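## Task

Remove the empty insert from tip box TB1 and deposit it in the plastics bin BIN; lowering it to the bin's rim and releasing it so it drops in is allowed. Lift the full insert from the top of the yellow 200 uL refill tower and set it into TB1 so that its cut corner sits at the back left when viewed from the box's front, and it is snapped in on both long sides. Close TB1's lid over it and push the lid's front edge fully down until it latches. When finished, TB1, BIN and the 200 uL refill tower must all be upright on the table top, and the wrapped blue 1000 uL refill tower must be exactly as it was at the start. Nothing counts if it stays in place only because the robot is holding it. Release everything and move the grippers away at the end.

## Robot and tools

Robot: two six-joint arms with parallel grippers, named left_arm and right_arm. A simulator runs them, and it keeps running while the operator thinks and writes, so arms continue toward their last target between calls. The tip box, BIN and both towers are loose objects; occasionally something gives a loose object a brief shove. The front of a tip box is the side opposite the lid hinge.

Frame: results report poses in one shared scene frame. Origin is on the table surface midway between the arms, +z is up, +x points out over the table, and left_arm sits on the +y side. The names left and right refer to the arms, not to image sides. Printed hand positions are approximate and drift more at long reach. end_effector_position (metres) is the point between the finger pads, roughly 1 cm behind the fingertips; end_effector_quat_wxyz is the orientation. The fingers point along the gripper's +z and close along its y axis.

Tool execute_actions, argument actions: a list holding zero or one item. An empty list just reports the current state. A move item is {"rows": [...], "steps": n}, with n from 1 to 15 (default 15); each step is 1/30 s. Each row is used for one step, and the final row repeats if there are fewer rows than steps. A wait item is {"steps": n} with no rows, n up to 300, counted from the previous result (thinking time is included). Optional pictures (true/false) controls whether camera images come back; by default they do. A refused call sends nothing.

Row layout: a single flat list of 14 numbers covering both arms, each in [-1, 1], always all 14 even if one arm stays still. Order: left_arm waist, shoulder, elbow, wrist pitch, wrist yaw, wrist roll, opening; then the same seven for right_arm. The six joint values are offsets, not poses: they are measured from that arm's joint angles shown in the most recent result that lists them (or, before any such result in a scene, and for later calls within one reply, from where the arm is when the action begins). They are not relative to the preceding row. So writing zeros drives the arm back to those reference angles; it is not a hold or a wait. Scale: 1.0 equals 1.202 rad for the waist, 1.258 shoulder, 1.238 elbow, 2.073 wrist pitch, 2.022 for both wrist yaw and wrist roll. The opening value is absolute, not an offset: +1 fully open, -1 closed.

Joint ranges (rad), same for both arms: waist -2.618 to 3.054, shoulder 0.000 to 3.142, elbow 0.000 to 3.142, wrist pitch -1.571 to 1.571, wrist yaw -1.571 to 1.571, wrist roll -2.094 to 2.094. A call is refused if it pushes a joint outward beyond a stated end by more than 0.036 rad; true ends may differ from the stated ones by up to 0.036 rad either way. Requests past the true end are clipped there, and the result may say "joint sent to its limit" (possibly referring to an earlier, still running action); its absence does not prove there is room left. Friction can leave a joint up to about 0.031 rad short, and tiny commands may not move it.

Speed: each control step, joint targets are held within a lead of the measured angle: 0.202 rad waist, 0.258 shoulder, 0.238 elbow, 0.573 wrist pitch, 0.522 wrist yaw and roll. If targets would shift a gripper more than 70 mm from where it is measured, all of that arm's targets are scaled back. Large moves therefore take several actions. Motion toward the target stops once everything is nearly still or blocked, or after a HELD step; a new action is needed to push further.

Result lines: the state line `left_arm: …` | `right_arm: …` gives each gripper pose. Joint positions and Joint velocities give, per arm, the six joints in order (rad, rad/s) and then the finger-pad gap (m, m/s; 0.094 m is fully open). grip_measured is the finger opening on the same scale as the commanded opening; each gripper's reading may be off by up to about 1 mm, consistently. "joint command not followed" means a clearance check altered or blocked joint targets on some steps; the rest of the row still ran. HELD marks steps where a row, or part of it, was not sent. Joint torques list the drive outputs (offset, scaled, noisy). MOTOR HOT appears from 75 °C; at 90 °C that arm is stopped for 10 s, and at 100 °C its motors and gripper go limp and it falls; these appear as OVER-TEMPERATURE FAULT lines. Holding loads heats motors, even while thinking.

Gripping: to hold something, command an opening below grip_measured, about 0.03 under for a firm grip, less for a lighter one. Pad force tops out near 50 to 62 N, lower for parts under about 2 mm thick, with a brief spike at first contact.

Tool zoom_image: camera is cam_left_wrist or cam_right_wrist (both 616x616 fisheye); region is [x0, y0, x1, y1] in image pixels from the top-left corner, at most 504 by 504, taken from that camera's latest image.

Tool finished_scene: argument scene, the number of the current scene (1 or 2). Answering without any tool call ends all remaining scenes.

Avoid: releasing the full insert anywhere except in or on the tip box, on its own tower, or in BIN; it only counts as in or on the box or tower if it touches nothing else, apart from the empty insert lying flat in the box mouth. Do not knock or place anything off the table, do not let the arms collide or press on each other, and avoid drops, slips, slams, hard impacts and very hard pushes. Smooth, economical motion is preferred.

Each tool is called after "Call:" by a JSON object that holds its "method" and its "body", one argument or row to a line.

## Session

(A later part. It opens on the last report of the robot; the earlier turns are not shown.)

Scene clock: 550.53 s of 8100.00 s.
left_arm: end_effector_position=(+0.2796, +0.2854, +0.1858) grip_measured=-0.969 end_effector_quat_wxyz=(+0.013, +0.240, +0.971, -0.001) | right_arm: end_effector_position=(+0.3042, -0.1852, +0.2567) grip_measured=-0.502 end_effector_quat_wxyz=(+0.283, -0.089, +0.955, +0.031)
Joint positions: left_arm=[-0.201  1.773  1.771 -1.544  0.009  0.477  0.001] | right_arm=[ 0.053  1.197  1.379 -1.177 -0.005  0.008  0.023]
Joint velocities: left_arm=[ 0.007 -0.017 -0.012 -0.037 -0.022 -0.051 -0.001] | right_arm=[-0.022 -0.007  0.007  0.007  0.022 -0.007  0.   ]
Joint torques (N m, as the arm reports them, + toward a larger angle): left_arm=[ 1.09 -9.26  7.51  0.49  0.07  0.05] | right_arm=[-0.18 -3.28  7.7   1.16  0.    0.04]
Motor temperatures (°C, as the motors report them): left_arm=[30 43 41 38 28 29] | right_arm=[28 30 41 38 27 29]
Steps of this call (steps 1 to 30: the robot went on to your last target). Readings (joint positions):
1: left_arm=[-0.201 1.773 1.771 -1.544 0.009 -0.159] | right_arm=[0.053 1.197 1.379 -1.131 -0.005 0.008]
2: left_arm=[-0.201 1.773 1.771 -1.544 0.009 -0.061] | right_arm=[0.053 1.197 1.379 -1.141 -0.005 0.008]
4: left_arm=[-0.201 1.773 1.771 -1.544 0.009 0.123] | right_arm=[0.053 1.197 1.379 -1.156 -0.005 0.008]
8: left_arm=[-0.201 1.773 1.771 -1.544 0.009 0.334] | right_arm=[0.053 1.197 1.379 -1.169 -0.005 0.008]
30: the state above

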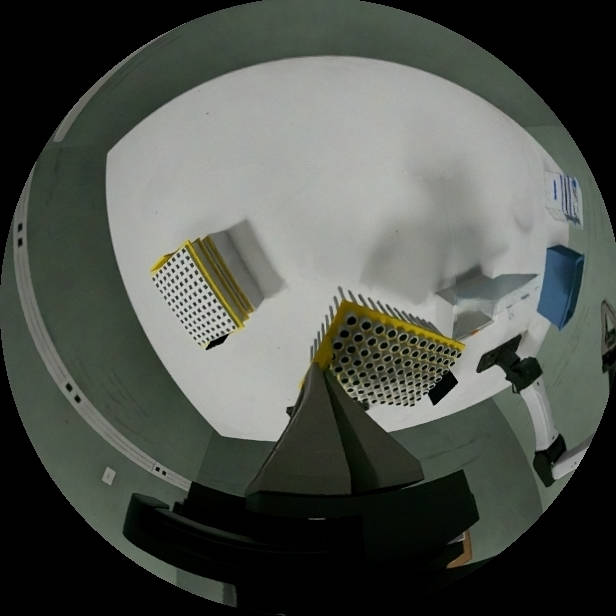

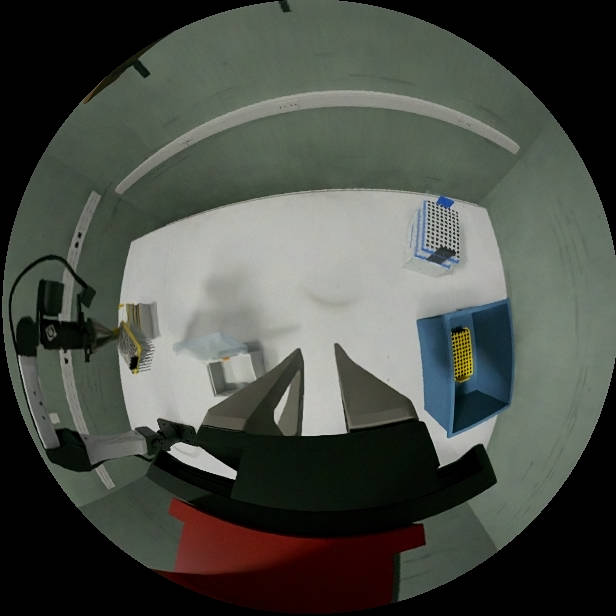

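Call:
{"method": "execute_actions", "body": {
  "actions": [
    {"rows": [[0,-0.09,-0.09,0,0,0.705,-1, 0,0,0,0,0,0,-0.5]], "steps": 15}
  ],
  "pictures": false
}}

Call:
{"method": "execute_actions", "body": {
  "actions": [
    {"steps": 20}
  ],
  "pictures": false
}}

Call:
{"method": "execute_actions", "body": {
  "actions": [
    {"rows": [[-0.1,0,0,0,0,0,-1, 0,0,0,0,0,0,-0.5],[-0.2,0,0,0,0,0,-1, 0,0,0,0,0,0,-0.5],[-0.3,0,0,0,0,0,-1, 0,0,0,0,0,0,-0.5],[-0.4,0,0,0,0,0,-1, 0,0,0,0,0,0,-0.5],[-0.5,0,0,0,0,0,-1, 0,0,0,0,0,0,-0.5],[-0.6,0,0,0,0,0,-1, 0,0,0,0,0,0,-0.5],[-0.72,0,0,0,0,0,-1, 0,0,0,0,0,0,-0.5]], "steps": 15}
  ],
  "pictures": false
}}

Call:
{"method": "execute_actions", "body": {
  "actions": [
    {"steps": 20}
  ]
}}

Scene clock: 558.47 s of 8100.00 s.
left_arm: end_effector_position=(+0.2542, +0.2857, +0.1950) grip_measured=-0.969 end_effector_quat_wxyz=(+0.018, +0.767, +0.642, +0.014) | right_arm: end_effector_position=(+0.3042, -0.1852, +0.2567) grip_measured=-0.502 end_effector_quat_wxyz=(+0.283, -0.089, +0.955, +0.031)
Joint positions: left_arm=[-0.201  1.662  1.679 -1.543  0.009  1.74   0.001] | right_arm=[ 0.053  1.197  1.379 -1.177 -0.005  0.008  0.023]
Joint velocities: left_arm=[-0.007 -0.007 -0.002 -0.022  0.007  0.96  -0.   ] | right_arm=[ 0.002  0.017 -0.032 -0.007  0.007 -0.066  0.   ]
Joint torques (N m, as the arm reports them, + toward a larger angle): left_arm=[ 0.09 -8.1   5.71  0.5   0.21  0.  ] | right_arm=[-0.02 -3.02  6.39  1.23  0.06  0.03]
Motor temperatures (°C, as the motors report them): left_arm=[30 44 41 37 28 29] | right_arm=[28 30 41 37 27 29]
Steps of this call (steps 1 to 15: the robot went on to your last target; steps 16 to 90: nothing new was sent; then 4.43 s passed at rest; steps 91 to 105: all 15 steps of this action). Readings (joint positions):
91: left_arm=[-0.201 1.760 1.753 -1.530 0.009 0.549] | right_arm=[0.053 1.197 1.379 -1.177 -0.005 0.008]
92: left_arm=[-0.201 1.736 1.719 -1.519 0.009 0.647] | right_arm=[0.053 1.197 1.379 -1.177 -0.005 0.008]
94: left_arm=[-0.201 1.693 1.683 -1.536 0.009 0.842] | right_arm=[0.053 1.197 1.379 -1.177 -0.005 0.008]
98: left_arm=[-0.201 1.662 1.679 -1.543 0.009 1.231] | right_arm=[0.053 1.197 1.379 -1.177 -0.005 0.008]
105: the state above

Scene clock: 559.13 s of 8100.00 s.
left_arm: end_effector_position=(+0.2542, +0.2857, +0.1950) grip_measured=-0.969 end_effector_quat_wxyz=(+0.017, +0.813, +0.582, +0.016) | right_arm: end_effector_position=(+0.3042, -0.1852, +0.2567) grip_measured=-0.502 end_effector_quat_wxyz=(+0.283, -0.089, +0.955, +0.031)
Joint positions: left_arm=[-0.201  1.662  1.679 -1.543  0.009  1.891  0.001] | right_arm=[ 0.053  1.197  1.379 -1.177 -0.005  0.008  0.023]
Joint velocities: left_arm=[-0.002 -0.002  0.007  0.007 -0.095 -0.037 -0.   ] | right_arm=[-0.012 -0.017 -0.007 -0.037  0.022  0.007 -0.001]
Joint torques (N m, as the arm reports them, + toward a larger angle): left_arm=[ 0.1  -8.14  5.75  0.49  0.21  0.03] | right_arm=[ 0.   -2.99  6.37  1.23  0.06  0.03]
Motor temperatures (°C, as the motors report them): left_arm=[30 44 41 37 28 29] | right_arm=[28 30 41 37 27 29]
Steps of this call (steps 1 to 20: the robot went on to your last target). Readings (joint positions):
1: left_arm=[-0.201 1.662 1.679 -1.543 0.009 1.771] | right_arm=[0.053 1.197 1.379 -1.177 -0.005 0.008]
2: left_arm=[-0.201 1.662 1.679 -1.543 0.009 1.795] | right_arm=[0.053 1.197 1.379 -1.177 -0.005 0.008]
4: left_arm=[-0.201 1.662 1.679 -1.543 0.009 1.831] | right_arm=[0.053 1.197 1.379 -1.177 -0.005 0.008]
8: left_arm=[-0.201 1.662 1.679 -1.543 0.009 1.867] | right_arm=[0.053 1.197 1.379 -1.177 -0.005 0.008]
20: the state above

Scene clock: 559.63 s of 8100.00 s.
left_arm: end_effector_position=(+0.1456, +0.0534, +0.1953) grip_measured=-0.969 end_effector_quat_wxyz=(+0.032, +0.983, +0.183, +0.007) | right_arm: end_effector_position=(+0.3042, -0.1852, +0.2567) grip_measured=-0.502 end_effector_quat_wxyz=(+0.283, -0.089, +0.955, +0.031)
Joint positions: left_arm=[-1.075  1.662  1.679 -1.526  0.019  1.891  0.001] | right_arm=[ 0.053  1.197  1.379 -1.177 -0.005  0.008  0.023]
Joint velocities: left_arm=[-0.486  0.007  0.007  0.066  0.11  -0.051  0.001] | right_arm=[ 0.002  0.012 -0.012 -0.037 -0.022  0.007  0.001]
Joint torques (N m, as the arm reports them, + toward a larger angle): left_arm=[ 3.67 -7.82  7.48  0.37 -0.09 -0.09] | right_arm=[ 0.   -2.99  6.32  1.24  0.07  0.03]
Motor temperatures (°C, as the motors report them): left_arm=[30 44 41 37 28 29] | right_arm=[28 30 41 37 27 29]
Steps of this call (steps 1 to 15: all 15 steps of this action). Readings (joint positions):
1: left_arm=[-0.212 1.662 1.679 -1.543 0.004 1.891] | right_arm=[0.053 1.197 1.379 -1.177 -0.005 0.008]
2: left_arm=[-0.247 1.662 1.679 -1.543 -0.005 1.891] | right_arm=[0.053 1.197 1.379 -1.177 -0.005 0.008]
4: left_arm=[-0.371 1.662 1.679 -1.539 -0.008 1.891] | right_arm=[0.053 1.197 1.379 -1.177 -0.005 0.008]
8: left_arm=[-0.655 1.662 1.679 -1.530 -0.001 1.891] | right_arm=[0.053 1.197 1.379 -1.177 -0.005 0.008]
15: the state above

Scene clock: 560.30 s of 8100.00 s.
left_arm: end_effector_position=(+0.1446, +0.0533, +0.1952) grip_measured=-0.969 end_effector_quat_wxyz=(+0.031, +0.983, +0.182, +0.006) | right_arm: end_effector_position=(+0.3042, -0.1852, +0.2567) grip_measured=-0.502 end_effector_quat_wxyz=(+0.283, -0.089, +0.955, +0.031)
Joint positions: left_arm=[-1.078  1.662  1.679 -1.528  0.019  1.891  0.001] | right_arm=[ 0.053  1.197  1.379 -1.177 -0.005  0.008  0.023]
Joint velocities: left_arm=[-0.012 -0.007  0.032  0.007 -0.022 -0.007  0.001] | right_arm=[ 0.007  0.007 -0.012  0.007 -0.037 -0.037  0.001]
Joint torques (N m, as the arm reports them, + toward a larger angle): left_arm=[ 1.17 -8.    7.49  0.37  0.11 -0.09] | right_arm=[ 0.02 -3.    6.33  1.22  0.07  0.03]
Motor temperatures (°C, as the motors report them): left_arm=[30 44 41 37 28 29] | right_arm=[28 30 41 37 27 29]
Steps of this call (steps 1 to 15: the robot went on to your last target; steps 16 to 20: nothing new was sent). Readings (joint positions):
1: left_arm=[-1.083 1.662 1.679 -1.527 0.022 1.891] | right_arm=[0.053 1.197 1.379 -1.177 -0.005 0.008]
2: left_arm=[-1.082 1.662 1.679 -1.527 0.021 1.891] | right_arm=[0.053 1.197 1.379 -1.177 -0.005 0.008]
4: left_arm=[-1.078 1.662 1.679 -1.528 0.019 1.891] | right_arm=[0.053 1.197 1.379 -1.177 -0.005 0.008]
8: left_arm=[-1.078 1.662 1.679 -1.528 0.019 1.891] | right_arm=[0.053 1.197 1.379 -1.177 -0.005 0.008]
20: the state above
All arms were judged still, so your last target was given up. Only a new action makes them travel on or press farther. Fingers that are still opening or closing keep moving.

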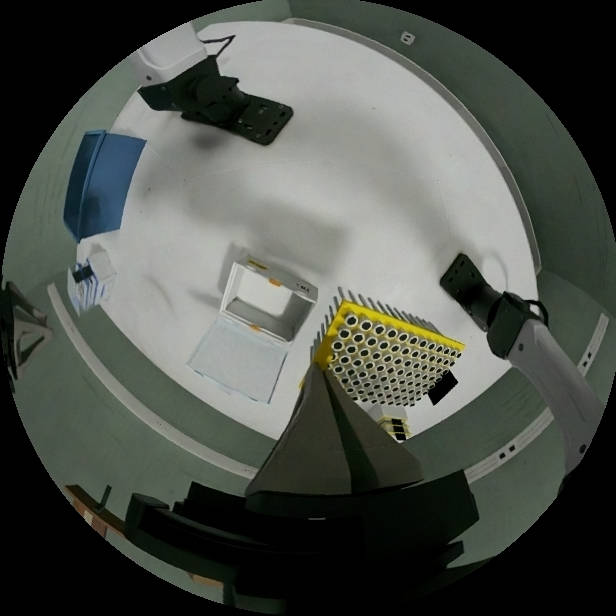

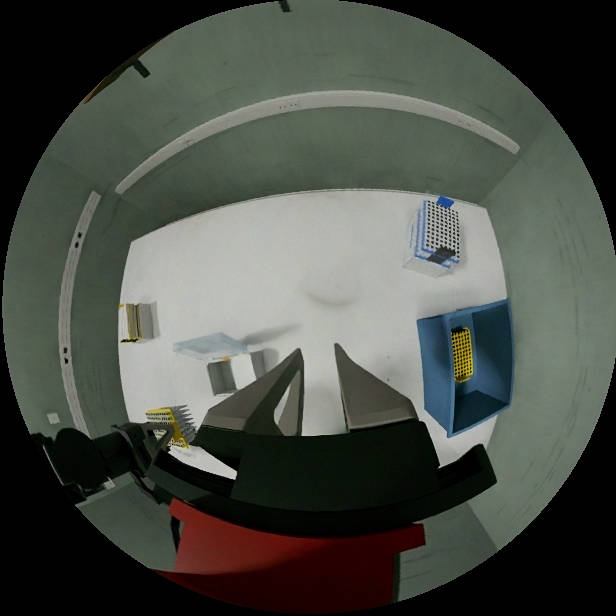

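Call:
{"method": "execute_actions", "body": {
  "actions": [
    {"rows": [[0,0.06,0.06,0,-0.014,0,-1, 0,0,0,0,0,0,-0.5],[0,0.12,0.12,0,-0.014,0,-1, 0,0,0,0,0,0,-0.5],[0,0.18,0.18,0,-0.014,0,-1, 0,0,0,0,0,0,-0.5],[0,0.24,0.24,0,-0.014,0,-1, 0,0,0,0,0,0,-0.5],[0,0.3,0.3,0,-0.014,0,-1, 0,0,0,0,0,0,-0.5],[0,0.36,0.36,0,-0.014,0,-1, 0,0,0,0,0,0,-0.5],[0,0.42,0.41,0,-0.014,0,-1, 0,0,0,0,0,0,-0.5],[0,0.455,0.431,0,-0.014,0,-1, 0,0,0,0,0,0,-0.5]], "steps": 15}
  ],
  "pictures": false
}}

Call:
{"method": "execute_actions", "body": {
  "actions": [
    {"steps": 20}
  ]
}}

Scene clock: 569.00 s of 8100.00 s.
left_arm: end_effector_position=(+0.2310, -0.0458, +0.1155) grip_measured=-0.969 end_effector_quat_wxyz=(-0.004, +0.983, +0.182, +0.001) | right_arm: end_effector_position=(+0.3042, -0.1852, +0.2567) grip_measured=-0.502 end_effector_quat_wxyz=(+0.283, -0.089, +0.955, +0.031)
Joint positions: left_arm=[-1.078  2.256  2.189 -1.51  -0.005  1.891  0.001] | right_arm=[ 0.053  1.197  1.379 -1.177 -0.005  0.008  0.023]
Joint velocities: left_arm=[-0.012 -0.144  0.105 -0.242  0.022 -0.051 -0.   ] | right_arm=[-0.002  0.007  0.002 -0.051  0.066 -0.007 -0.   ]
Joint torques (N m, as the arm reports them, + toward a larger angle): left_arm=[  0.06 -15.1    8.98   0.49   0.14  -0.08] | right_arm=[ 0.01 -2.99  6.3   1.23  0.06  0.02]
Motor temperatures (°C, as the motors report them): left_arm=[30 44 41 37 28 29] | right_arm=[28 30 41 37 27 29]
Steps of this call (steps 1 to 90: nothing new was sent; then 5.20 s passed at rest; steps 91 to 105: all 15 steps of this action). Readings (joint positions):
91: left_arm=[-1.078 1.670 1.690 -1.536 0.017 1.891] | right_arm=[0.053 1.197 1.379 -1.177 -0.005 0.008]
92: left_arm=[-1.078 1.695 1.726 -1.551 0.013 1.891] | right_arm=[0.053 1.197 1.379 -1.177 -0.005 0.008]
94: left_arm=[-1.078 1.795 1.855 -1.566 0.009 1.891] | right_arm=[0.053 1.197 1.379 -1.177 -0.005 0.008]
98: left_arm=[-1.078 2.078 2.131 -1.537 0.006 1.891] | right_arm=[0.053 1.197 1.379 -1.177 -0.005 0.008]
105: the state above

Scene clock: 569.67 s of 8100.00 s.
left_arm: end_effector_position=(+0.2316, -0.0465, +0.1252) grip_measured=-0.969 end_effector_quat_wxyz=(+0.006, +0.983, +0.182, +0.006) | right_arm: end_effector_position=(+0.3042, -0.1852, +0.2567) grip_measured=-0.502 end_effector_quat_wxyz=(+0.283, -0.089, +0.955, +0.031)
Joint positions: left_arm=[-1.078  2.24   2.201 -1.516 -0.005  1.891  0.001] | right_arm=[ 0.053  1.197  1.379 -1.177 -0.005  0.008  0.023]
Joint velocities: left_arm=[ 0.002  0.027  0.002 -0.022  0.022 -0.051  0.   ] | right_arm=[ 0.007 -0.017 -0.027  0.007  0.022 -0.022  0.   ]
Joint torques (N m, as the arm reports them, + toward a larger angle): left_arm=[  0.14 -14.26   8.5    0.28   0.14  -0.09] | right_arm=[-0.01 -3.    6.32  1.24  0.07  0.03]
Motor temperatures (°C, as the motors report them): left_arm=[30 44 41 37 28 29] | right_arm=[28 30 41 37 27 29]
Steps of this call (steps 1 to 20: the robot went on to your last target). Readings (joint positions):
1: left_arm=[-1.078 2.252 2.192 -1.514 -0.005 1.891] | right_arm=[0.053 1.197 1.379 -1.177 -0.005 0.008]
2: left_arm=[-1.078 2.248 2.195 -1.516 -0.005 1.891] | right_arm=[0.053 1.197 1.379 -1.177 -0.005 0.008]
4: left_arm=[-1.078 2.242 2.200 -1.516 -0.005 1.891] | right_arm=[0.053 1.197 1.379 -1.177 -0.005 0.008]
8: left_arm=[-1.078 2.240 2.201 -1.516 -0.005 1.891] | right_arm=[0.053 1.197 1.379 -1.177 -0.005 0.008]
20: the state above

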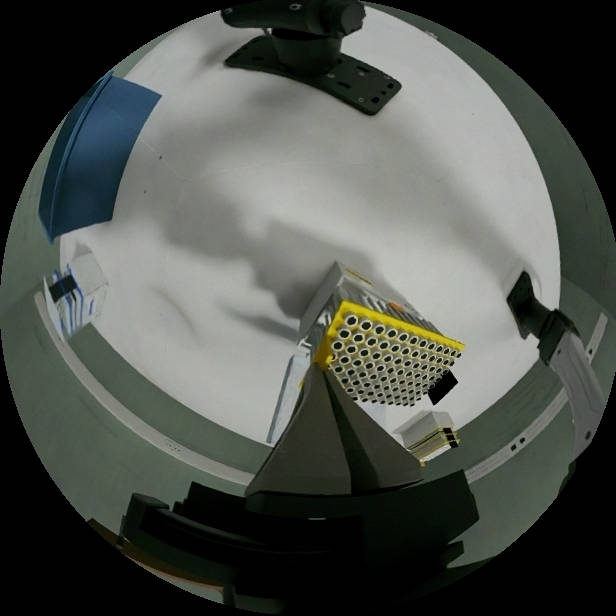

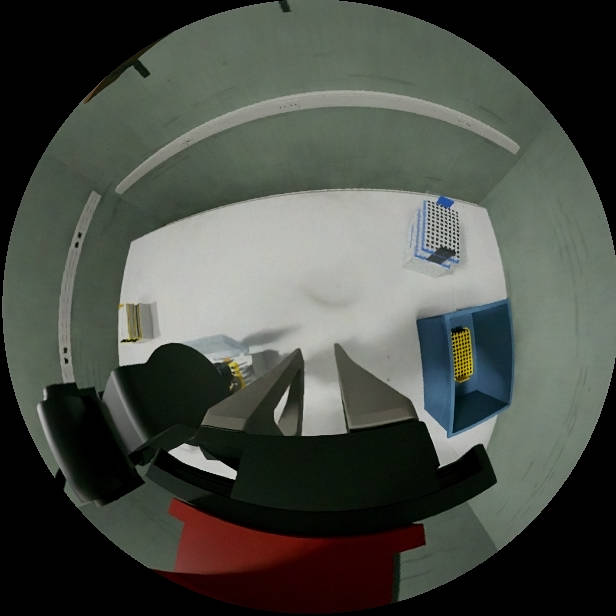

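Call:
{"method": "execute_actions", "body": {
  "actions": []
}}

Scene clock: 586.10 s of 8100.00 s.
left_arm: end_effector_position=(+0.2316, -0.0465, +0.1252) grip_measured=-0.969 end_effector_quat_wxyz=(+0.006, +0.983, +0.182, +0.006) | right_arm: end_effector_position=(+0.3042, -0.1852, +0.2567) grip_measured=-0.502 end_effector_quat_wxyz=(+0.283, -0.089, +0.955, +0.031)
Joint positions: left_arm=[-1.078  2.24   2.201 -1.516 -0.005  1.891  0.001] | right_arm=[ 0.053  1.197  1.379 -1.177 -0.005  0.008  0.023]
Joint velocities: left_arm=[-0.007 -0.017 -0.002  0.022 -0.037  0.022 -0.001] | right_arm=[-0.002  0.002  0.002  0.022  0.022  0.037  0.   ]
Joint torques (N m, as the arm reports them, + toward a larger angle): left_arm=[  0.14 -14.26   8.48   0.28   0.14  -0.08] | right_arm=[-0.01 -3.02  6.31  1.23  0.06  0.01]
Motor temperatures (°C, as the motors report them): left_arm=[30 52 42 36 28 29] | right_arm=[28 30 40 36 27 29]
Steps of this call (steps 1 to 15: the robot went on to your last target; steps 16 to 90: nothing new was sent; then 13.43 s passed at rest). Readings (joint positions):
1: left_arm=[-1.078 2.240 2.201 -1.516 -0.005 1.891] | right_arm=[0.053 1.197 1.379 -1.177 -0.005 0.008]
2: left_arm=[-1.078 2.240 2.201 -1.516 -0.005 1.891] | right_arm=[0.053 1.197 1.379 -1.177 -0.005 0.008]
4: left_arm=[-1.078 2.240 2.201 -1.516 -0.005 1.891] | right_arm=[0.053 1.197 1.379 -1.177 -0.005 0.008]
8: left_arm=[-1.078 2.240 2.201 -1.516 -0.005 1.891] | right_arm=[0.053 1.197 1.379 -1.177 -0.005 0.008]
90: the state above
All arms were judged still, so your last target was given up. Only a new action makes them travel on or press farther. Fingers that are still opening or closing keep moving.

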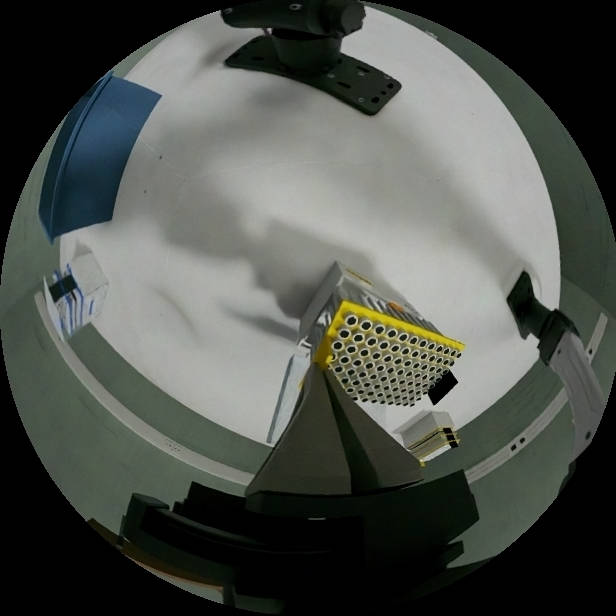

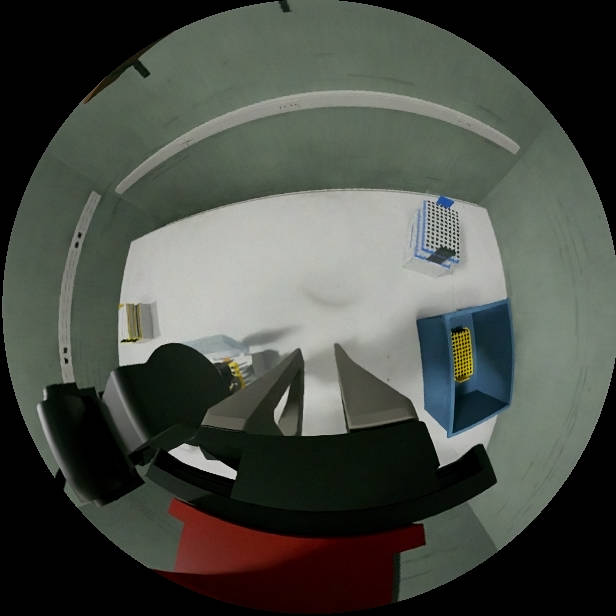

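Call:
{"method": "zoom_image", "body": {
  "camera": "cam_left_wrist",
  "region": [240, 240, 500, 460]
}}

Region (240, 240, 500, 460) of cam_left_wrist's 616x616 image, scaled by 1.938, with more detail than that image has; it fills the top 426 rows of this view, and the rest is white.

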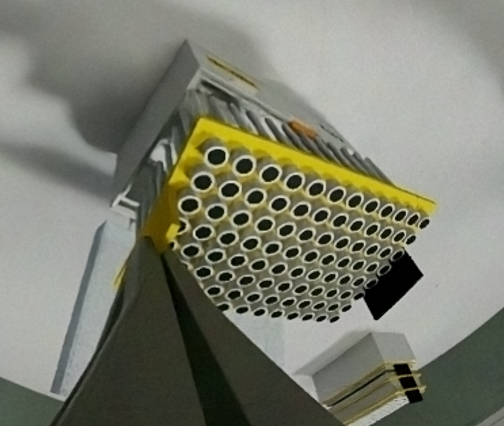

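Call:
{"method": "execute_actions", "body": {
  "actions": [
    {"rows": [[0,-0.007,-0.025,0.012,0,0,-1,0,0,0,0,0,0,-0.5],[0,-0.010,-0.038,0.018,0,0,-1,0,0,0,0,0,0,-0.5],[0,-0.013,-0.05,0.024,0,0,-1,0,0,0,0,0,0,-0.5],[0,-0.017,-0.064,0.03,0,0,-1,0,0,0,0,0,0,-0.5],[0,-0.020,-0.077,0.036,0,0,-1,0,0,0,0,0,0,-0.5]], "steps": 15}
  ]
}}

Call:
{"method": "zoom_image", "body": {
  "camera": "cam_left_wrist",
  "region": [240, 240, 500, 460]
}}

Scene clock: 611.87 s of 8100.00 s.
left_arm: end_effector_position=(+0.2299, -0.0444, +0.1149) grip_measured=-0.969 end_effector_quat_wxyz=(+0.004, +0.983, +0.182, +0.005) | right_arm: end_effector_position=(+0.3042, -0.1852, +0.2567) grip_measured=-0.502 end_effector_quat_wxyz=(+0.283, -0.089, +0.955, +0.031)
Joint positions: left_arm=[-1.078  2.221  2.128 -1.466 -0.005  1.891  0.001] | right_arm=[ 0.053  1.197  1.379 -1.177 -0.005  0.008  0.023]
Joint velocities: left_arm=[-0.007  0.002  0.002 -0.022 -0.022 -0.007  0.001] | right_arm=[-0.012  0.007  0.002 -0.066 -0.051 -0.022  0.   ]
Joint torques (N m, as the arm reports them, + toward a larger angle): left_arm=[  0.13 -14.2    5.57   0.65   0.18  -0.08] | right_arm=[ 0.   -3.    6.34  1.23  0.06  0.02]
Motor temperatures (°C, as the motors report them): left_arm=[30 61 43 35 28 29] | right_arm=[28 29 40 36 27 29]
Steps of this call (steps 1 to 90: nothing new was sent; then 22.27 s passed at rest; steps 91 to 105: all 15 steps of this action). Readings (joint positions):
91: left_arm=[-1.078 2.240 2.200 -1.514 -0.005 1.891] | right_arm=[0.053 1.197 1.379 -1.177 -0.005 0.008]
92: left_arm=[-1.078 2.238 2.194 -1.508 -0.005 1.891] | right_arm=[0.053 1.197 1.379 -1.177 -0.005 0.008]
94: left_arm=[-1.078 2.233 2.170 -1.491 -0.005 1.891] | right_arm=[0.053 1.197 1.379 -1.177 -0.005 0.008]
98: left_arm=[-1.078 2.225 2.132 -1.468 -0.005 1.891] | right_arm=[0.053 1.197 1.379 -1.177 -0.005 0.008]
105: the state above

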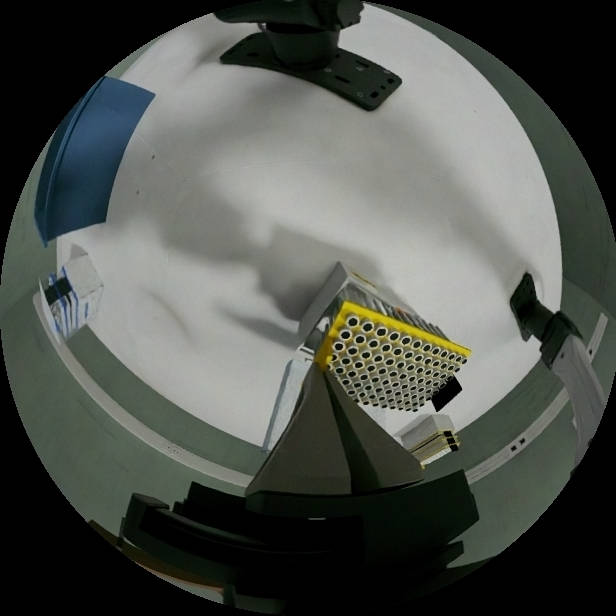

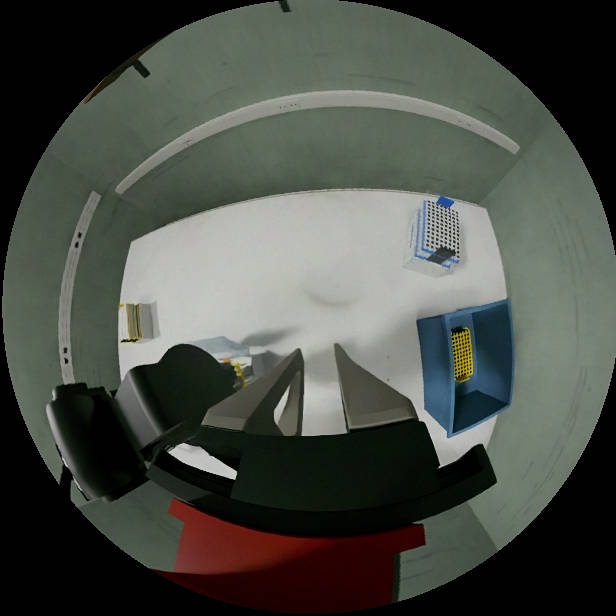

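Region (240, 240, 500, 460) of cam_left_wrist's 616x616 image, scaled by 1.938, with more detail than that image has; it fills the top 426 rows of this view, and the rest is white.

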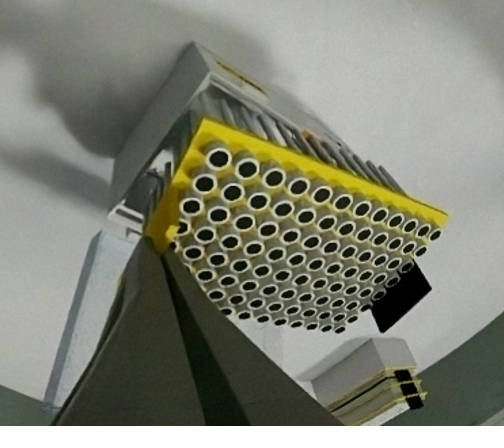

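Call:
{"method": "execute_actions", "body": {
  "actions": [
    {"rows": [[0,-0.012,0,-0.008,0,0,-1,0,0,0,0,0,0,-0.5],[0,-0.024,0,-0.016,0,0,-1,0,0,0,0,0,0,-0.5],[0,-0.036,0,-0.024,0,0,-1,0,0,0,0,0,0,-0.5],[0,-0.048,0,-0.03,0,0,-1,0,0,0,0,0,0,-0.5],[0,-0.056,0,-0.034,0,0,-1,0,0,0,0,0,0,-0.5],[0,-0.056,0,-0.034,0,0,-1,0,0,0,0,0,0,-0.5],[0,-0.056,0,-0.034,0,0,-1,0,0,0,0,0,0,-0.5],[0,-0.08,-0.03,-0.027,0,0,-1,0,0,0,0,0,0,-0.5],[0,-0.105,-0.065,-0.02,0,0,-1,0,0,0,0,0,0,-0.5],[0,-0.13,-0.10,-0.012,0,0,-1,0,0,0,0,0,0,-0.5],[0,-0.155,-0.14,-0.003,0,0,-1,0,0,0,0,0,0,-0.5],[0,-0.18,-0.18,0.006,0,0,-1,0,0,0,0,0,0,-0.5],[0,-0.205,-0.22,0.016,0,0,-1,0,0,0,0,0,0,-0.5],[0,-0.225,-0.26,0.026,0,0,-1,0,0,0,0,0,0,-0.5]], "steps": 15}
  ],
  "pictures": false
}}

Call:
{"method": "execute_actions", "body": {
  "actions": [
    {"steps": 20}
  ],
  "pictures": false
}}

Scene clock: 631.23 s of 8100.00 s.
left_arm: end_effector_position=(+0.1940, -0.0006, +0.1480) grip_measured=-0.969 end_effector_quat_wxyz=(+0.007, +0.983, +0.182, +0.006) | right_arm: end_effector_position=(+0.3042, -0.1852, +0.2567) grip_measured=-0.502 end_effector_quat_wxyz=(+0.283, -0.089, +0.955, +0.031)
Joint positions: left_arm=[-1.078  1.966  1.872 -1.459 -0.005  1.891  0.001] | right_arm=[ 0.053  1.197  1.379 -1.177 -0.005  0.008  0.023]
Joint velocities: left_arm=[-0.007 -0.623 -0.926 -0.022 -0.022  0.007  0.   ] | right_arm=[-0.002 -0.012  0.007 -0.007 -0.081 -0.081 -0.   ]
Joint torques (N m, as the arm reports them, + toward a larger angle): left_arm=[  0.16 -10.47   6.81   0.89   0.18  -0.09] | right_arm=[-0.02 -3.04  6.33  1.24  0.06  0.03]
Motor temperatures (°C, as the motors report them): left_arm=[30 65 41 35 28 29] | right_arm=[28 29 40 36 27 29]
Steps of this call (steps 1 to 15: the robot went on to your last target; steps 16 to 90: nothing new was sent; then 15.87 s passed at rest; steps 91 to 105: all 15 steps of this action). Readings (joint positions):
91: left_arm=[-1.078 2.220 2.128 -1.467 -0.005 1.891] | right_arm=[0.053 1.197 1.379 -1.177 -0.005 0.008]
92: left_arm=[-1.078 2.218 2.128 -1.469 -0.005 1.891] | right_arm=[0.053 1.197 1.379 -1.177 -0.005 0.008]
94: left_arm=[-1.078 2.205 2.128 -1.481 -0.005 1.891] | right_arm=[0.053 1.197 1.379 -1.177 -0.005 0.008]
98: left_arm=[-1.078 2.159 2.125 -1.503 -0.005 1.891] | right_arm=[0.053 1.197 1.379 -1.177 -0.005 0.008]
105: the state above

Scene clock: 631.90 s of 8100.00 s.
left_arm: end_effector_position=(+0.1932, +0.0003, +0.1450) grip_measured=-0.969 end_effector_quat_wxyz=(+0.014, +0.983, +0.182, +0.010) | right_arm: end_effector_position=(+0.3042, -0.1852, +0.2567) grip_measured=-0.502 end_effector_quat_wxyz=(+0.283, -0.089, +0.955, +0.031)
Joint positions: left_arm=[-1.078  1.942  1.826 -1.42  -0.005  1.891  0.001] | right_arm=[ 0.053  1.197  1.379 -1.177 -0.005  0.008  0.023]
Joint velocities: left_arm=[-0.027  0.007  0.012 -0.022  0.007 -0.007  0.   ] | right_arm=[ 0.007 -0.002  0.012  0.022 -0.022  0.037  0.   ]
Joint torques (N m, as the arm reports them, + toward a larger angle): left_arm=[  0.15 -11.44   5.96   0.54   0.19  -0.08] | right_arm=[ 0.   -2.99  6.31  1.24  0.07  0.03]
Motor temperatures (°C, as the motors report them): left_arm=[30 65 41 35 28 29] | right_arm=[28 29 40 36 27 29]
Steps of this call (steps 1 to 20: the robot went on to your last target). Readings (joint positions):
1: left_arm=[-1.078 1.951 1.849 -1.459 -0.005 1.891] | right_arm=[0.053 1.197 1.379 -1.177 -0.005 0.008]
2: left_arm=[-1.078 1.944 1.837 -1.458 -0.005 1.891] | right_arm=[0.053 1.197 1.379 -1.177 -0.005 0.008]
4: left_arm=[-1.078 1.942 1.830 -1.449 -0.005 1.891] | right_arm=[0.053 1.197 1.379 -1.177 -0.005 0.008]
8: left_arm=[-1.078 1.942 1.826 -1.431 -0.005 1.891] | right_arm=[0.053 1.197 1.379 -1.177 -0.005 0.008]
20: the state above

Call:
{"method": "execute_actions", "body": {
  "actions": [
    {"rows": [[0,-0.03,-0.035,0.003,0,0,-1,0,0,0,0,0,0,-0.5],[0,-0.06,-0.07,0.006,0,0,-1,0,0,0,0,0,0,-0.5],[0,-0.10,-0.11,0.01,0,0,-1,0,0,0,0,0,0,-0.5],[0,-0.14,-0.155,0.015,0,0,-1,0,0,0,0,0,0,-0.5],[0,-0.18,-0.20,0.02,0,0,-1,0,0,0,0,0,0,-0.5],[0,-0.22,-0.25,0.025,0,0,-1,0,0,0,0,0,0,-0.5],[0,-0.26,-0.295,0.03,0,0,-1,0.05,0.03,0.02,-0.02,0,0,-0.5],[0,-0.30,-0.34,0.033,0,0,-1,0.1,0.06,0.04,-0.04,0,0,-0.5],[0,-0.34,-0.385,0.035,0,0,-1,0.15,0.09,0.06,-0.06,0,0,-0.5],[0,-0.38,-0.43,0.035,0,0,-1,0.22,0.13,0.09,-0.08,0,0,-0.5],[0,-0.42,-0.475,0.035,0,0,-1,0.3,0.17,0.12,-0.10,0,0,-0.5],[0,-0.45,-0.51,0.035,0,0,-1,0.38,0.21,0.15,-0.12,0,0,-0.5],[0,-0.464,-0.527,0.035,0,0,-1,0.46,0.26,0.18,-0.14,0,0,-0.5],[0,-0.464,-0.527,0.035,0,0,-1,0.52,0.30,0.20,-0.16,0,0,-0.5],[0,-0.464,-0.527,0.035,0,0,-1,0.569,0.331,0.217,-0.171,0,0,-0.5]], "steps": 15}
  ],
  "pictures": false
}}

Call:
{"method": "execute_actions", "body": {
  "actions": [
    {"steps": 30}
  ]
}}

Scene clock: 653.47 s of 8100.00 s.
left_arm: end_effector_position=(+0.0995, +0.1146, +0.1467) grip_measured=-0.969 end_effector_quat_wxyz=(+0.015, +0.983, +0.182, +0.011) | right_arm: end_effector_position=(+0.2684, -0.0498, +0.2175) grip_measured=-0.502 end_effector_quat_wxyz=(+0.129, -0.318, +0.938, +0.043)
Joint positions: left_arm=[-1.078  1.365  1.206 -1.374 -0.005  1.891  0.001] | right_arm=[ 0.523  1.517  1.588 -1.37   0.005  0.008  0.023]
Joint velocities: left_arm=[ 0.012 -0.286 -0.408 -0.066  0.007 -0.037 -0.   ] | right_arm=[ 1.902  1.604  0.818 -0.667 -0.037 -0.022 -0.001]
Joint torques (N m, as the arm reports them, + toward a larger angle): left_arm=[ 0.11 -3.88  6.97  0.99  0.19 -0.1 ] | right_arm=[ 1.44 -5.69  7.05  0.34 -0.08  0.04]
Motor temperatures (°C, as the motors report them): left_arm=[30 63 41 35 28 29] | right_arm=[28 29 40 36 27 29]
Steps of this call (steps 1 to 15: the robot went on to your last target; steps 16 to 90: nothing new was sent; then 18.07 s passed at rest; steps 91 to 105: all 15 steps of this action). Readings (joint positions):
91: left_arm=[-1.078 1.938 1.821 -1.416 -0.005 1.891] | right_arm=[0.053 1.197 1.379 -1.177 -0.005 0.008]
92: left_arm=[-1.078 1.927 1.804 -1.408 -0.005 1.891] | right_arm=[0.053 1.197 1.379 -1.177 -0.005 0.008]
94: left_arm=[-1.078 1.871 1.729 -1.387 -0.005 1.891] | right_arm=[0.053 1.197 1.379 -1.177 -0.005 0.008]
98: left_arm=[-1.078 1.669 1.516 -1.368 -0.005 1.891] | right_arm=[0.083 1.207 1.384 -1.192 0.001 0.008]
105: the state above

Scene clock: 654.47 s of 8100.00 s.
left_arm: end_effector_position=(+0.1002, +0.1139, +0.1437) grip_measured=-0.969 end_effector_quat_wxyz=(+0.019, +0.983, +0.182, +0.013) | right_arm: end_effector_position=(+0.2044, -0.0148, +0.1874) grip_measured=-0.502 end_effector_quat_wxyz=(+0.015, -0.425, +0.905, +0.014)
Joint positions: left_arm=[-1.078  1.36   1.19  -1.355 -0.005  1.891  0.001] | right_arm=[ 0.746  1.629  1.613 -1.516 -0.012  0.008  0.023]
Joint velocities: left_arm=[-0.002 -0.007  0.002 -0.007 -0.022 -0.007 -0.   ] | right_arm=[ 0.002 -0.002  0.002  0.007  0.066  0.007 -0.   ]
Joint torques (N m, as the arm reports them, + toward a larger angle): left_arm=[ 0.13 -5.1   6.18  0.57  0.2  -0.08] | right_arm=[-0.66 -7.38  8.52  0.18  0.13  0.04]
Motor temperatures (°C, as the motors report them): left_arm=[30 63 41 35 28 29] | right_arm=[28 29 40 36 27 29]
Steps of this call (steps 1 to 30: the robot went on to your last target). Readings (joint positions):
1: left_arm=[-1.078 1.360 1.197 -1.376 -0.005 1.891] | right_arm=[0.591 1.567 1.607 -1.387 0.004 0.008]
2: left_arm=[-1.078 1.360 1.193 -1.375 -0.005 1.891] | right_arm=[0.653 1.605 1.613 -1.398 0.002 0.008]
4: left_arm=[-1.078 1.360 1.190 -1.369 -0.005 1.891] | right_arm=[0.733 1.647 1.613 -1.429 -0.009 0.008]
8: left_arm=[-1.078 1.360 1.190 -1.360 -0.005 1.891] | right_arm=[0.747 1.640 1.613 -1.481 -0.012 0.008]
30: the state above
All arms were judged still, so your last target was given up. Only a new action makes them travel on or press farther. Fingers that are still opening or closing keep moving.

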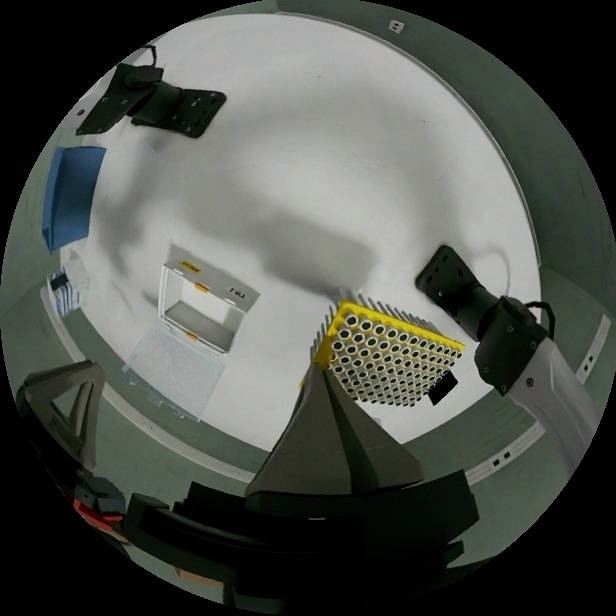

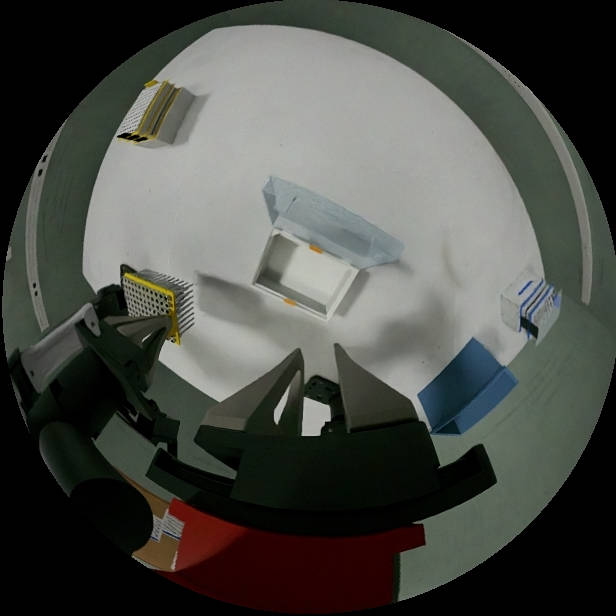

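Call:
{"method": "zoom_image", "body": {
  "camera": "cam_right_wrist",
  "region": [100, 160, 420, 360]
}}

Call:
{"method": "zoom_image", "body": {
  "camera": "cam_left_wrist",
  "region": [110, 230, 480, 430]
}}

Region (100, 160, 420, 360) of cam_right_wrist's 616x616 image, scaled by 1.575, with more detail than that image has; it fills the top 315 rows of this view, and the rest is white.

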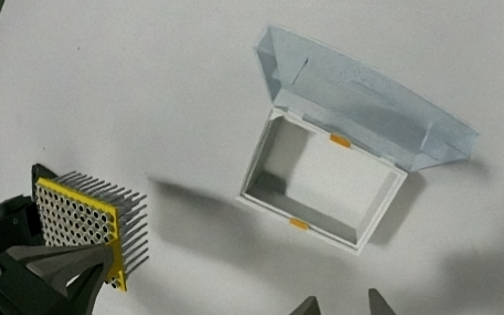

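Region (110, 230, 480, 430) of cam_left_wrist's 616x616 image, scaled by 1.362, with more detail than that image has; it fills the top 272 rows of this view, and the rest is white.

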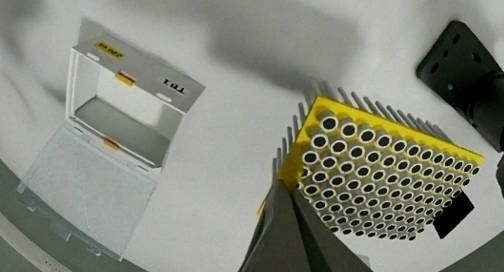

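Call:
{"method": "execute_actions", "body": {
  "actions": [
    {"rows": [[0.05,0,0,0,0,0,-1,0,-0.01,-0.03,0.015,0,-0.08,0],[0.1,0,0,0,0,0,-1,0,-0.02,-0.06,0.03,0,-0.16,0],[0.15,0,0,0,0,0,-1,0,-0.03,-0.10,0.045,0,-0.24,0],[0.2,0,0,0,0,0,-1,0,-0.04,-0.14,0.06,0,-0.32,0],[0.25,0,0,0,0,0,-1,0,-0.05,-0.18,0.08,0,-0.40,0],[0.3,0,0,0,0,0,-1,0,-0.06,-0.22,0.10,0,-0.48,0],[0.35,0,0,0,0,0,-1,0,-0.065,-0.26,0.115,0,-0.545,0],[0.4,0,0,0,0,0,-1,0,-0.07,-0.30,0.13,0,-0.545,0],[0.45,0,0,0,0,0,-1,0,-0.07,-0.33,0.145,0,-0.545,0],[0.5,0,0,0,0,0,-1,0,-0.07,-0.355,0.155,0,-0.545,0],[0.55,0,0,0,0,0,-1,0,-0.07,-0.355,0.155,0,-0.545,0],[0.6,0,0,0,0,0,-1,0,-0.07,-0.355,0.155,0,-0.545,0],[0.65,0,0,0,0,0,-1,0,-0.07,-0.355,0.155,0,-0.545,0],[0.7,0,0,0,0,0,-1,0,-0.07,-0.355,0.155,0,-0.545,0],[0.75,0,0,0,0,0,-1,0,-0.07,-0.355,0.155,0,-0.545,0]], "steps": 15}
  ],
  "pictures": false
}}

Call:
{"method": "execute_actions", "body": {
  "actions": [
    {"steps": 30}
  ]
}}

Scene clock: 729.83 s of 8100.00 s.
left_arm: end_effector_position=(+0.1834, +0.2683, +0.1438) grip_measured=-0.969 end_effector_quat_wxyz=(+0.015, +0.837, +0.546, +0.021) | right_arm: end_effector_position=(+0.1781, -0.0470, +0.0970) grip_measured=-0.003 end_effector_quat_wxyz=(+0.036, +0.806, -0.591, -0.008)
Joint positions: left_arm=[-0.288  1.36   1.19  -1.349 -0.003  1.891  0.001] | right_arm=[ 0.746  1.56   1.18  -1.263 -0.012 -0.99   0.047]
Joint velocities: left_arm=[ 1.697 -0.007  0.007  0.007 -0.007 -0.022 -0.001] | right_arm=[-0.007  0.007 -0.022  0.359  0.066 -0.652  0.   ]
Joint torques (N m, as the arm reports them, + toward a larger angle): left_arm=[ 0.75 -4.86  7.74  0.45  0.15 -0.09] | right_arm=[ 0.01 -7.18  5.33  0.22  0.01 -0.08]
Motor temperatures (°C, as the motors report them): left_arm=[30 46 40 34 28 29] | right_arm=[28 33 44 33 27 29]
Steps of this call (steps 1 to 90: nothing new was sent; then 71.87 s passed at rest; steps 91 to 105: all 15 steps of this action). Readings (joint positions):
91: left_arm=[-1.072 1.360 1.190 -1.355 -0.003 1.891] | right_arm=[0.746 1.629 1.611 -1.515 -0.012 -0.013]
92: left_arm=[-1.050 1.360 1.190 -1.355 0.001 1.891] | right_arm=[0.746 1.626 1.601 -1.506 -0.012 -0.063]
94: left_arm=[-0.957 1.360 1.190 -1.355 0.004 1.891] | right_arm=[0.746 1.609 1.542 -1.469 -0.012 -0.226]
98: left_arm=[-0.710 1.360 1.190 -1.351 0.001 1.891] | right_arm=[0.746 1.567 1.349 -1.374 -0.012 -0.617]
105: the state above

Scene clock: 730.83 s of 8100.00 s.
left_arm: end_effector_position=(+0.1845, +0.2945, +0.1438) grip_measured=-0.969 end_effector_quat_wxyz=(+0.010, +0.807, +0.591, +0.025) | right_arm: end_effector_position=(+0.1857, -0.0377, +0.0964) grip_measured=-0.003 end_effector_quat_wxyz=(+0.011, +0.834, -0.551, -0.007)
Joint positions: left_arm=[-0.18   1.36   1.19  -1.349 -0.012  1.891  0.001] | right_arm=[ 0.746  1.56   1.18  -1.214 -0.012 -1.088  0.047]
Joint velocities: left_arm=[ 0.022  0.002  0.002 -0.022 -0.022 -0.037  0.   ] | right_arm=[-0.017 -0.017 -0.002 -0.066  0.051 -0.066  0.   ]
Joint torques (N m, as the arm reports them, + toward a larger angle): left_arm=[ 0.47 -4.9   7.71  0.45  0.25 -0.08] | right_arm=[ 0.01 -7.07  5.46  0.36  0.01 -0.04]
Motor temperatures (°C, as the motors report them): left_arm=[30 46 40 34 28 29] | right_arm=[28 33 44 33 27 29]
Steps of this call (steps 1 to 30: the robot went on to your last target). Readings (joint positions):
1: left_arm=[-0.235 1.360 1.190 -1.349 -0.005 1.891] | right_arm=[0.746 1.560 1.180 -1.252 -0.012 -1.010]
2: left_arm=[-0.201 1.360 1.190 -1.349 -0.010 1.891] | right_arm=[0.746 1.560 1.180 -1.243 -0.012 -1.026]
4: left_arm=[-0.180 1.360 1.190 -1.349 -0.012 1.891] | right_arm=[0.746 1.560 1.180 -1.231 -0.012 -1.048]
8: left_arm=[-0.180 1.360 1.190 -1.349 -0.012 1.891] | right_arm=[0.746 1.560 1.180 -1.220 -0.012 -1.072]
30: the state above
All arms were judged still, so your last target was given up. Only a new action makes them travel on or press farther. Fingers that are still opening or closing keep moving.

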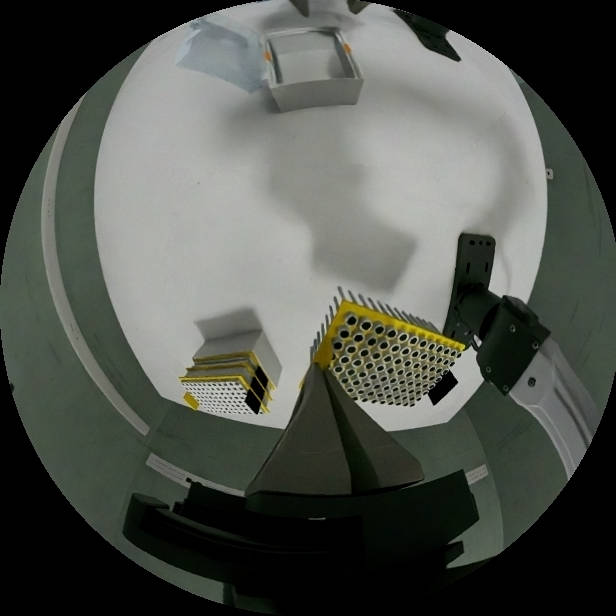

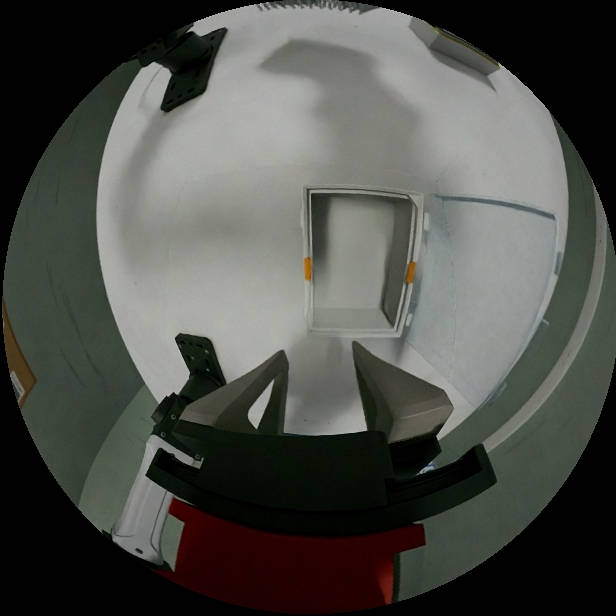

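Call:
{"method": "execute_actions", "body": {
  "actions": [
    {"rows": [[0,0,0,0,0,0,-1,0.02,0.005,0,0.003,0,0.012,0],[0,0,0,0,0,0,-1,0.04,0.01,0,0.006,0,0.025,0],[0,0,0,0,0,0,-1,0.062,0.015,0,0.01,0,0.037,0],[0,0,0,0,0,0,-1,0.062,0.02,0,0.02,0,0.037,0],[0,0,0,0,0,0,-1,0.062,0.025,-0.015,0.035,0,0.037,0],[0,0,0,0,0,0,-1,0.062,0.03,-0.03,0.05,0,0.037,0],[0,0,0,0,0,0,-1,0.062,0.035,-0.045,0.065,0,0.037,0],[0,0,0,0,0,0,-1,0.062,0.04,-0.06,0.08,0,0.037,0],[0,0,0,0,0,0,-1,0.062,0.045,-0.075,0.095,0,0.037,0],[0,0,0,0,0,0,-1,0.062,0.05,-0.09,0.11,0,0.037,0],[0,0,0,0,0,0,-1,0.062,0.055,-0.105,0.12,0,0.037,0],[0,0,0,0,0,0,-1,0.062,0.058,-0.125,0.128,0,0.037,0]], "steps": 15}
  ],
  "pictures": false
}}

Call:
{"method": "execute_actions", "body": {
  "actions": [
    {"steps": 20}
  ]
}}

Scene clock: 742.40 s of 8100.00 s.
left_arm: end_effector_position=(+0.1845, +0.2945, +0.1438) grip_measured=-0.969 end_effector_quat_wxyz=(+0.010, +0.807, +0.591, +0.025) | right_arm: end_effector_position=(+0.1731, -0.0243, +0.0449) grip_measured=-0.003 end_effector_quat_wxyz=(+0.017, +0.835, -0.550, -0.006)
Joint positions: left_arm=[-0.18   1.36   1.19  -1.349 -0.012  1.891  0.001] | right_arm=[ 0.815  1.632  1.042 -1.016 -0.011 -1.022  0.047]
Joint velocities: left_arm=[-0.017 -0.012  0.002  0.051 -0.037  0.022  0.   ] | right_arm=[ 0.032  0.129 -0.217  0.212 -0.007  0.037 -0.001]
Joint torques (N m, as the arm reports them, + toward a larger angle): left_arm=[ 0.12 -4.92  7.67  0.51  0.19 -0.09] | right_arm=[ 0.3  -6.6   5.38  0.41 -0.01  0.12]
Motor temperatures (°C, as the motors report them): left_arm=[30 45 41 33 28 29] | right_arm=[28 33 43 33 27 29]
Steps of this call (steps 1 to 90: nothing new was sent; then 8.07 s passed at rest; steps 91 to 105: all 15 steps of this action). Readings (joint positions):
91: left_arm=[-0.180 1.360 1.190 -1.349 -0.012 1.891] | right_arm=[0.747 1.560 1.180 -1.214 -0.012 -1.086]
92: left_arm=[-0.180 1.360 1.190 -1.349 -0.012 1.891] | right_arm=[0.754 1.560 1.180 -1.214 -0.011 -1.078]
94: left_arm=[-0.180 1.360 1.190 -1.349 -0.012 1.891] | right_arm=[0.785 1.563 1.180 -1.212 -0.011 -1.058]
98: left_arm=[-0.180 1.360 1.190 -1.349 -0.012 1.891] | right_arm=[0.815 1.582 1.159 -1.152 -0.011 -1.035]
105: the state above

Scene clock: 743.07 s of 8100.00 s.
left_arm: end_effector_position=(+0.1845, +0.2945, +0.1438) grip_measured=-0.969 end_effector_quat_wxyz=(+0.010, +0.807, +0.591, +0.025) | right_arm: end_effector_position=(+0.1787, -0.0165, +0.0424) grip_measured=-0.003 end_effector_quat_wxyz=(-0.002, +0.834, -0.551, -0.005)
Joint positions: left_arm=[-0.18   1.36   1.19  -1.349 -0.012  1.891  0.001] | right_arm=[ 0.815  1.635  1.036 -0.968 -0.011 -1.019  0.047]
Joint velocities: left_arm=[-0.022 -0.012 -0.017 -0.051  0.007 -0.051 -0.001] | right_arm=[-0.017  0.002  0.012  0.037 -0.037  0.007 -0.   ]
Joint torques (N m, as the arm reports them, + toward a larger angle): left_arm=[ 0.09 -4.91  7.71  0.52  0.18 -0.09] | right_arm=[ 0.34 -6.33  4.86  0.43  0.    0.1 ]
Motor temperatures (°C, as the motors report them): left_arm=[30 45 41 33 28 29] | right_arm=[28 33 43 33 27 29]
Steps of this call (steps 1 to 20: the robot went on to your last target). Readings (joint positions):
1: left_arm=[-0.180 1.360 1.190 -1.349 -0.012 1.891] | right_arm=[0.815 1.635 1.037 -1.009 -0.011 -1.022]
2: left_arm=[-0.180 1.360 1.190 -1.349 -0.012 1.891] | right_arm=[0.815 1.635 1.036 -1.003 -0.011 -1.021]
4: left_arm=[-0.180 1.360 1.190 -1.349 -0.012 1.891] | right_arm=[0.815 1.635 1.036 -0.990 -0.011 -1.020]
8: left_arm=[-0.180 1.360 1.190 -1.349 -0.012 1.891] | right_arm=[0.815 1.635 1.036 -0.976 -0.011 -1.020]
20: the state above

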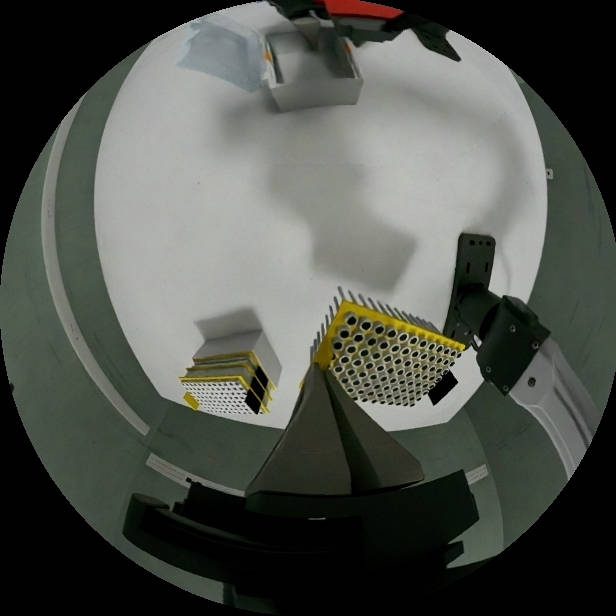

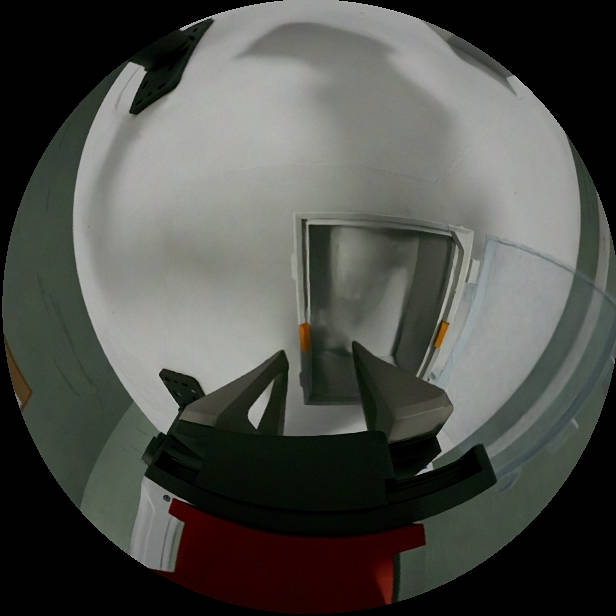

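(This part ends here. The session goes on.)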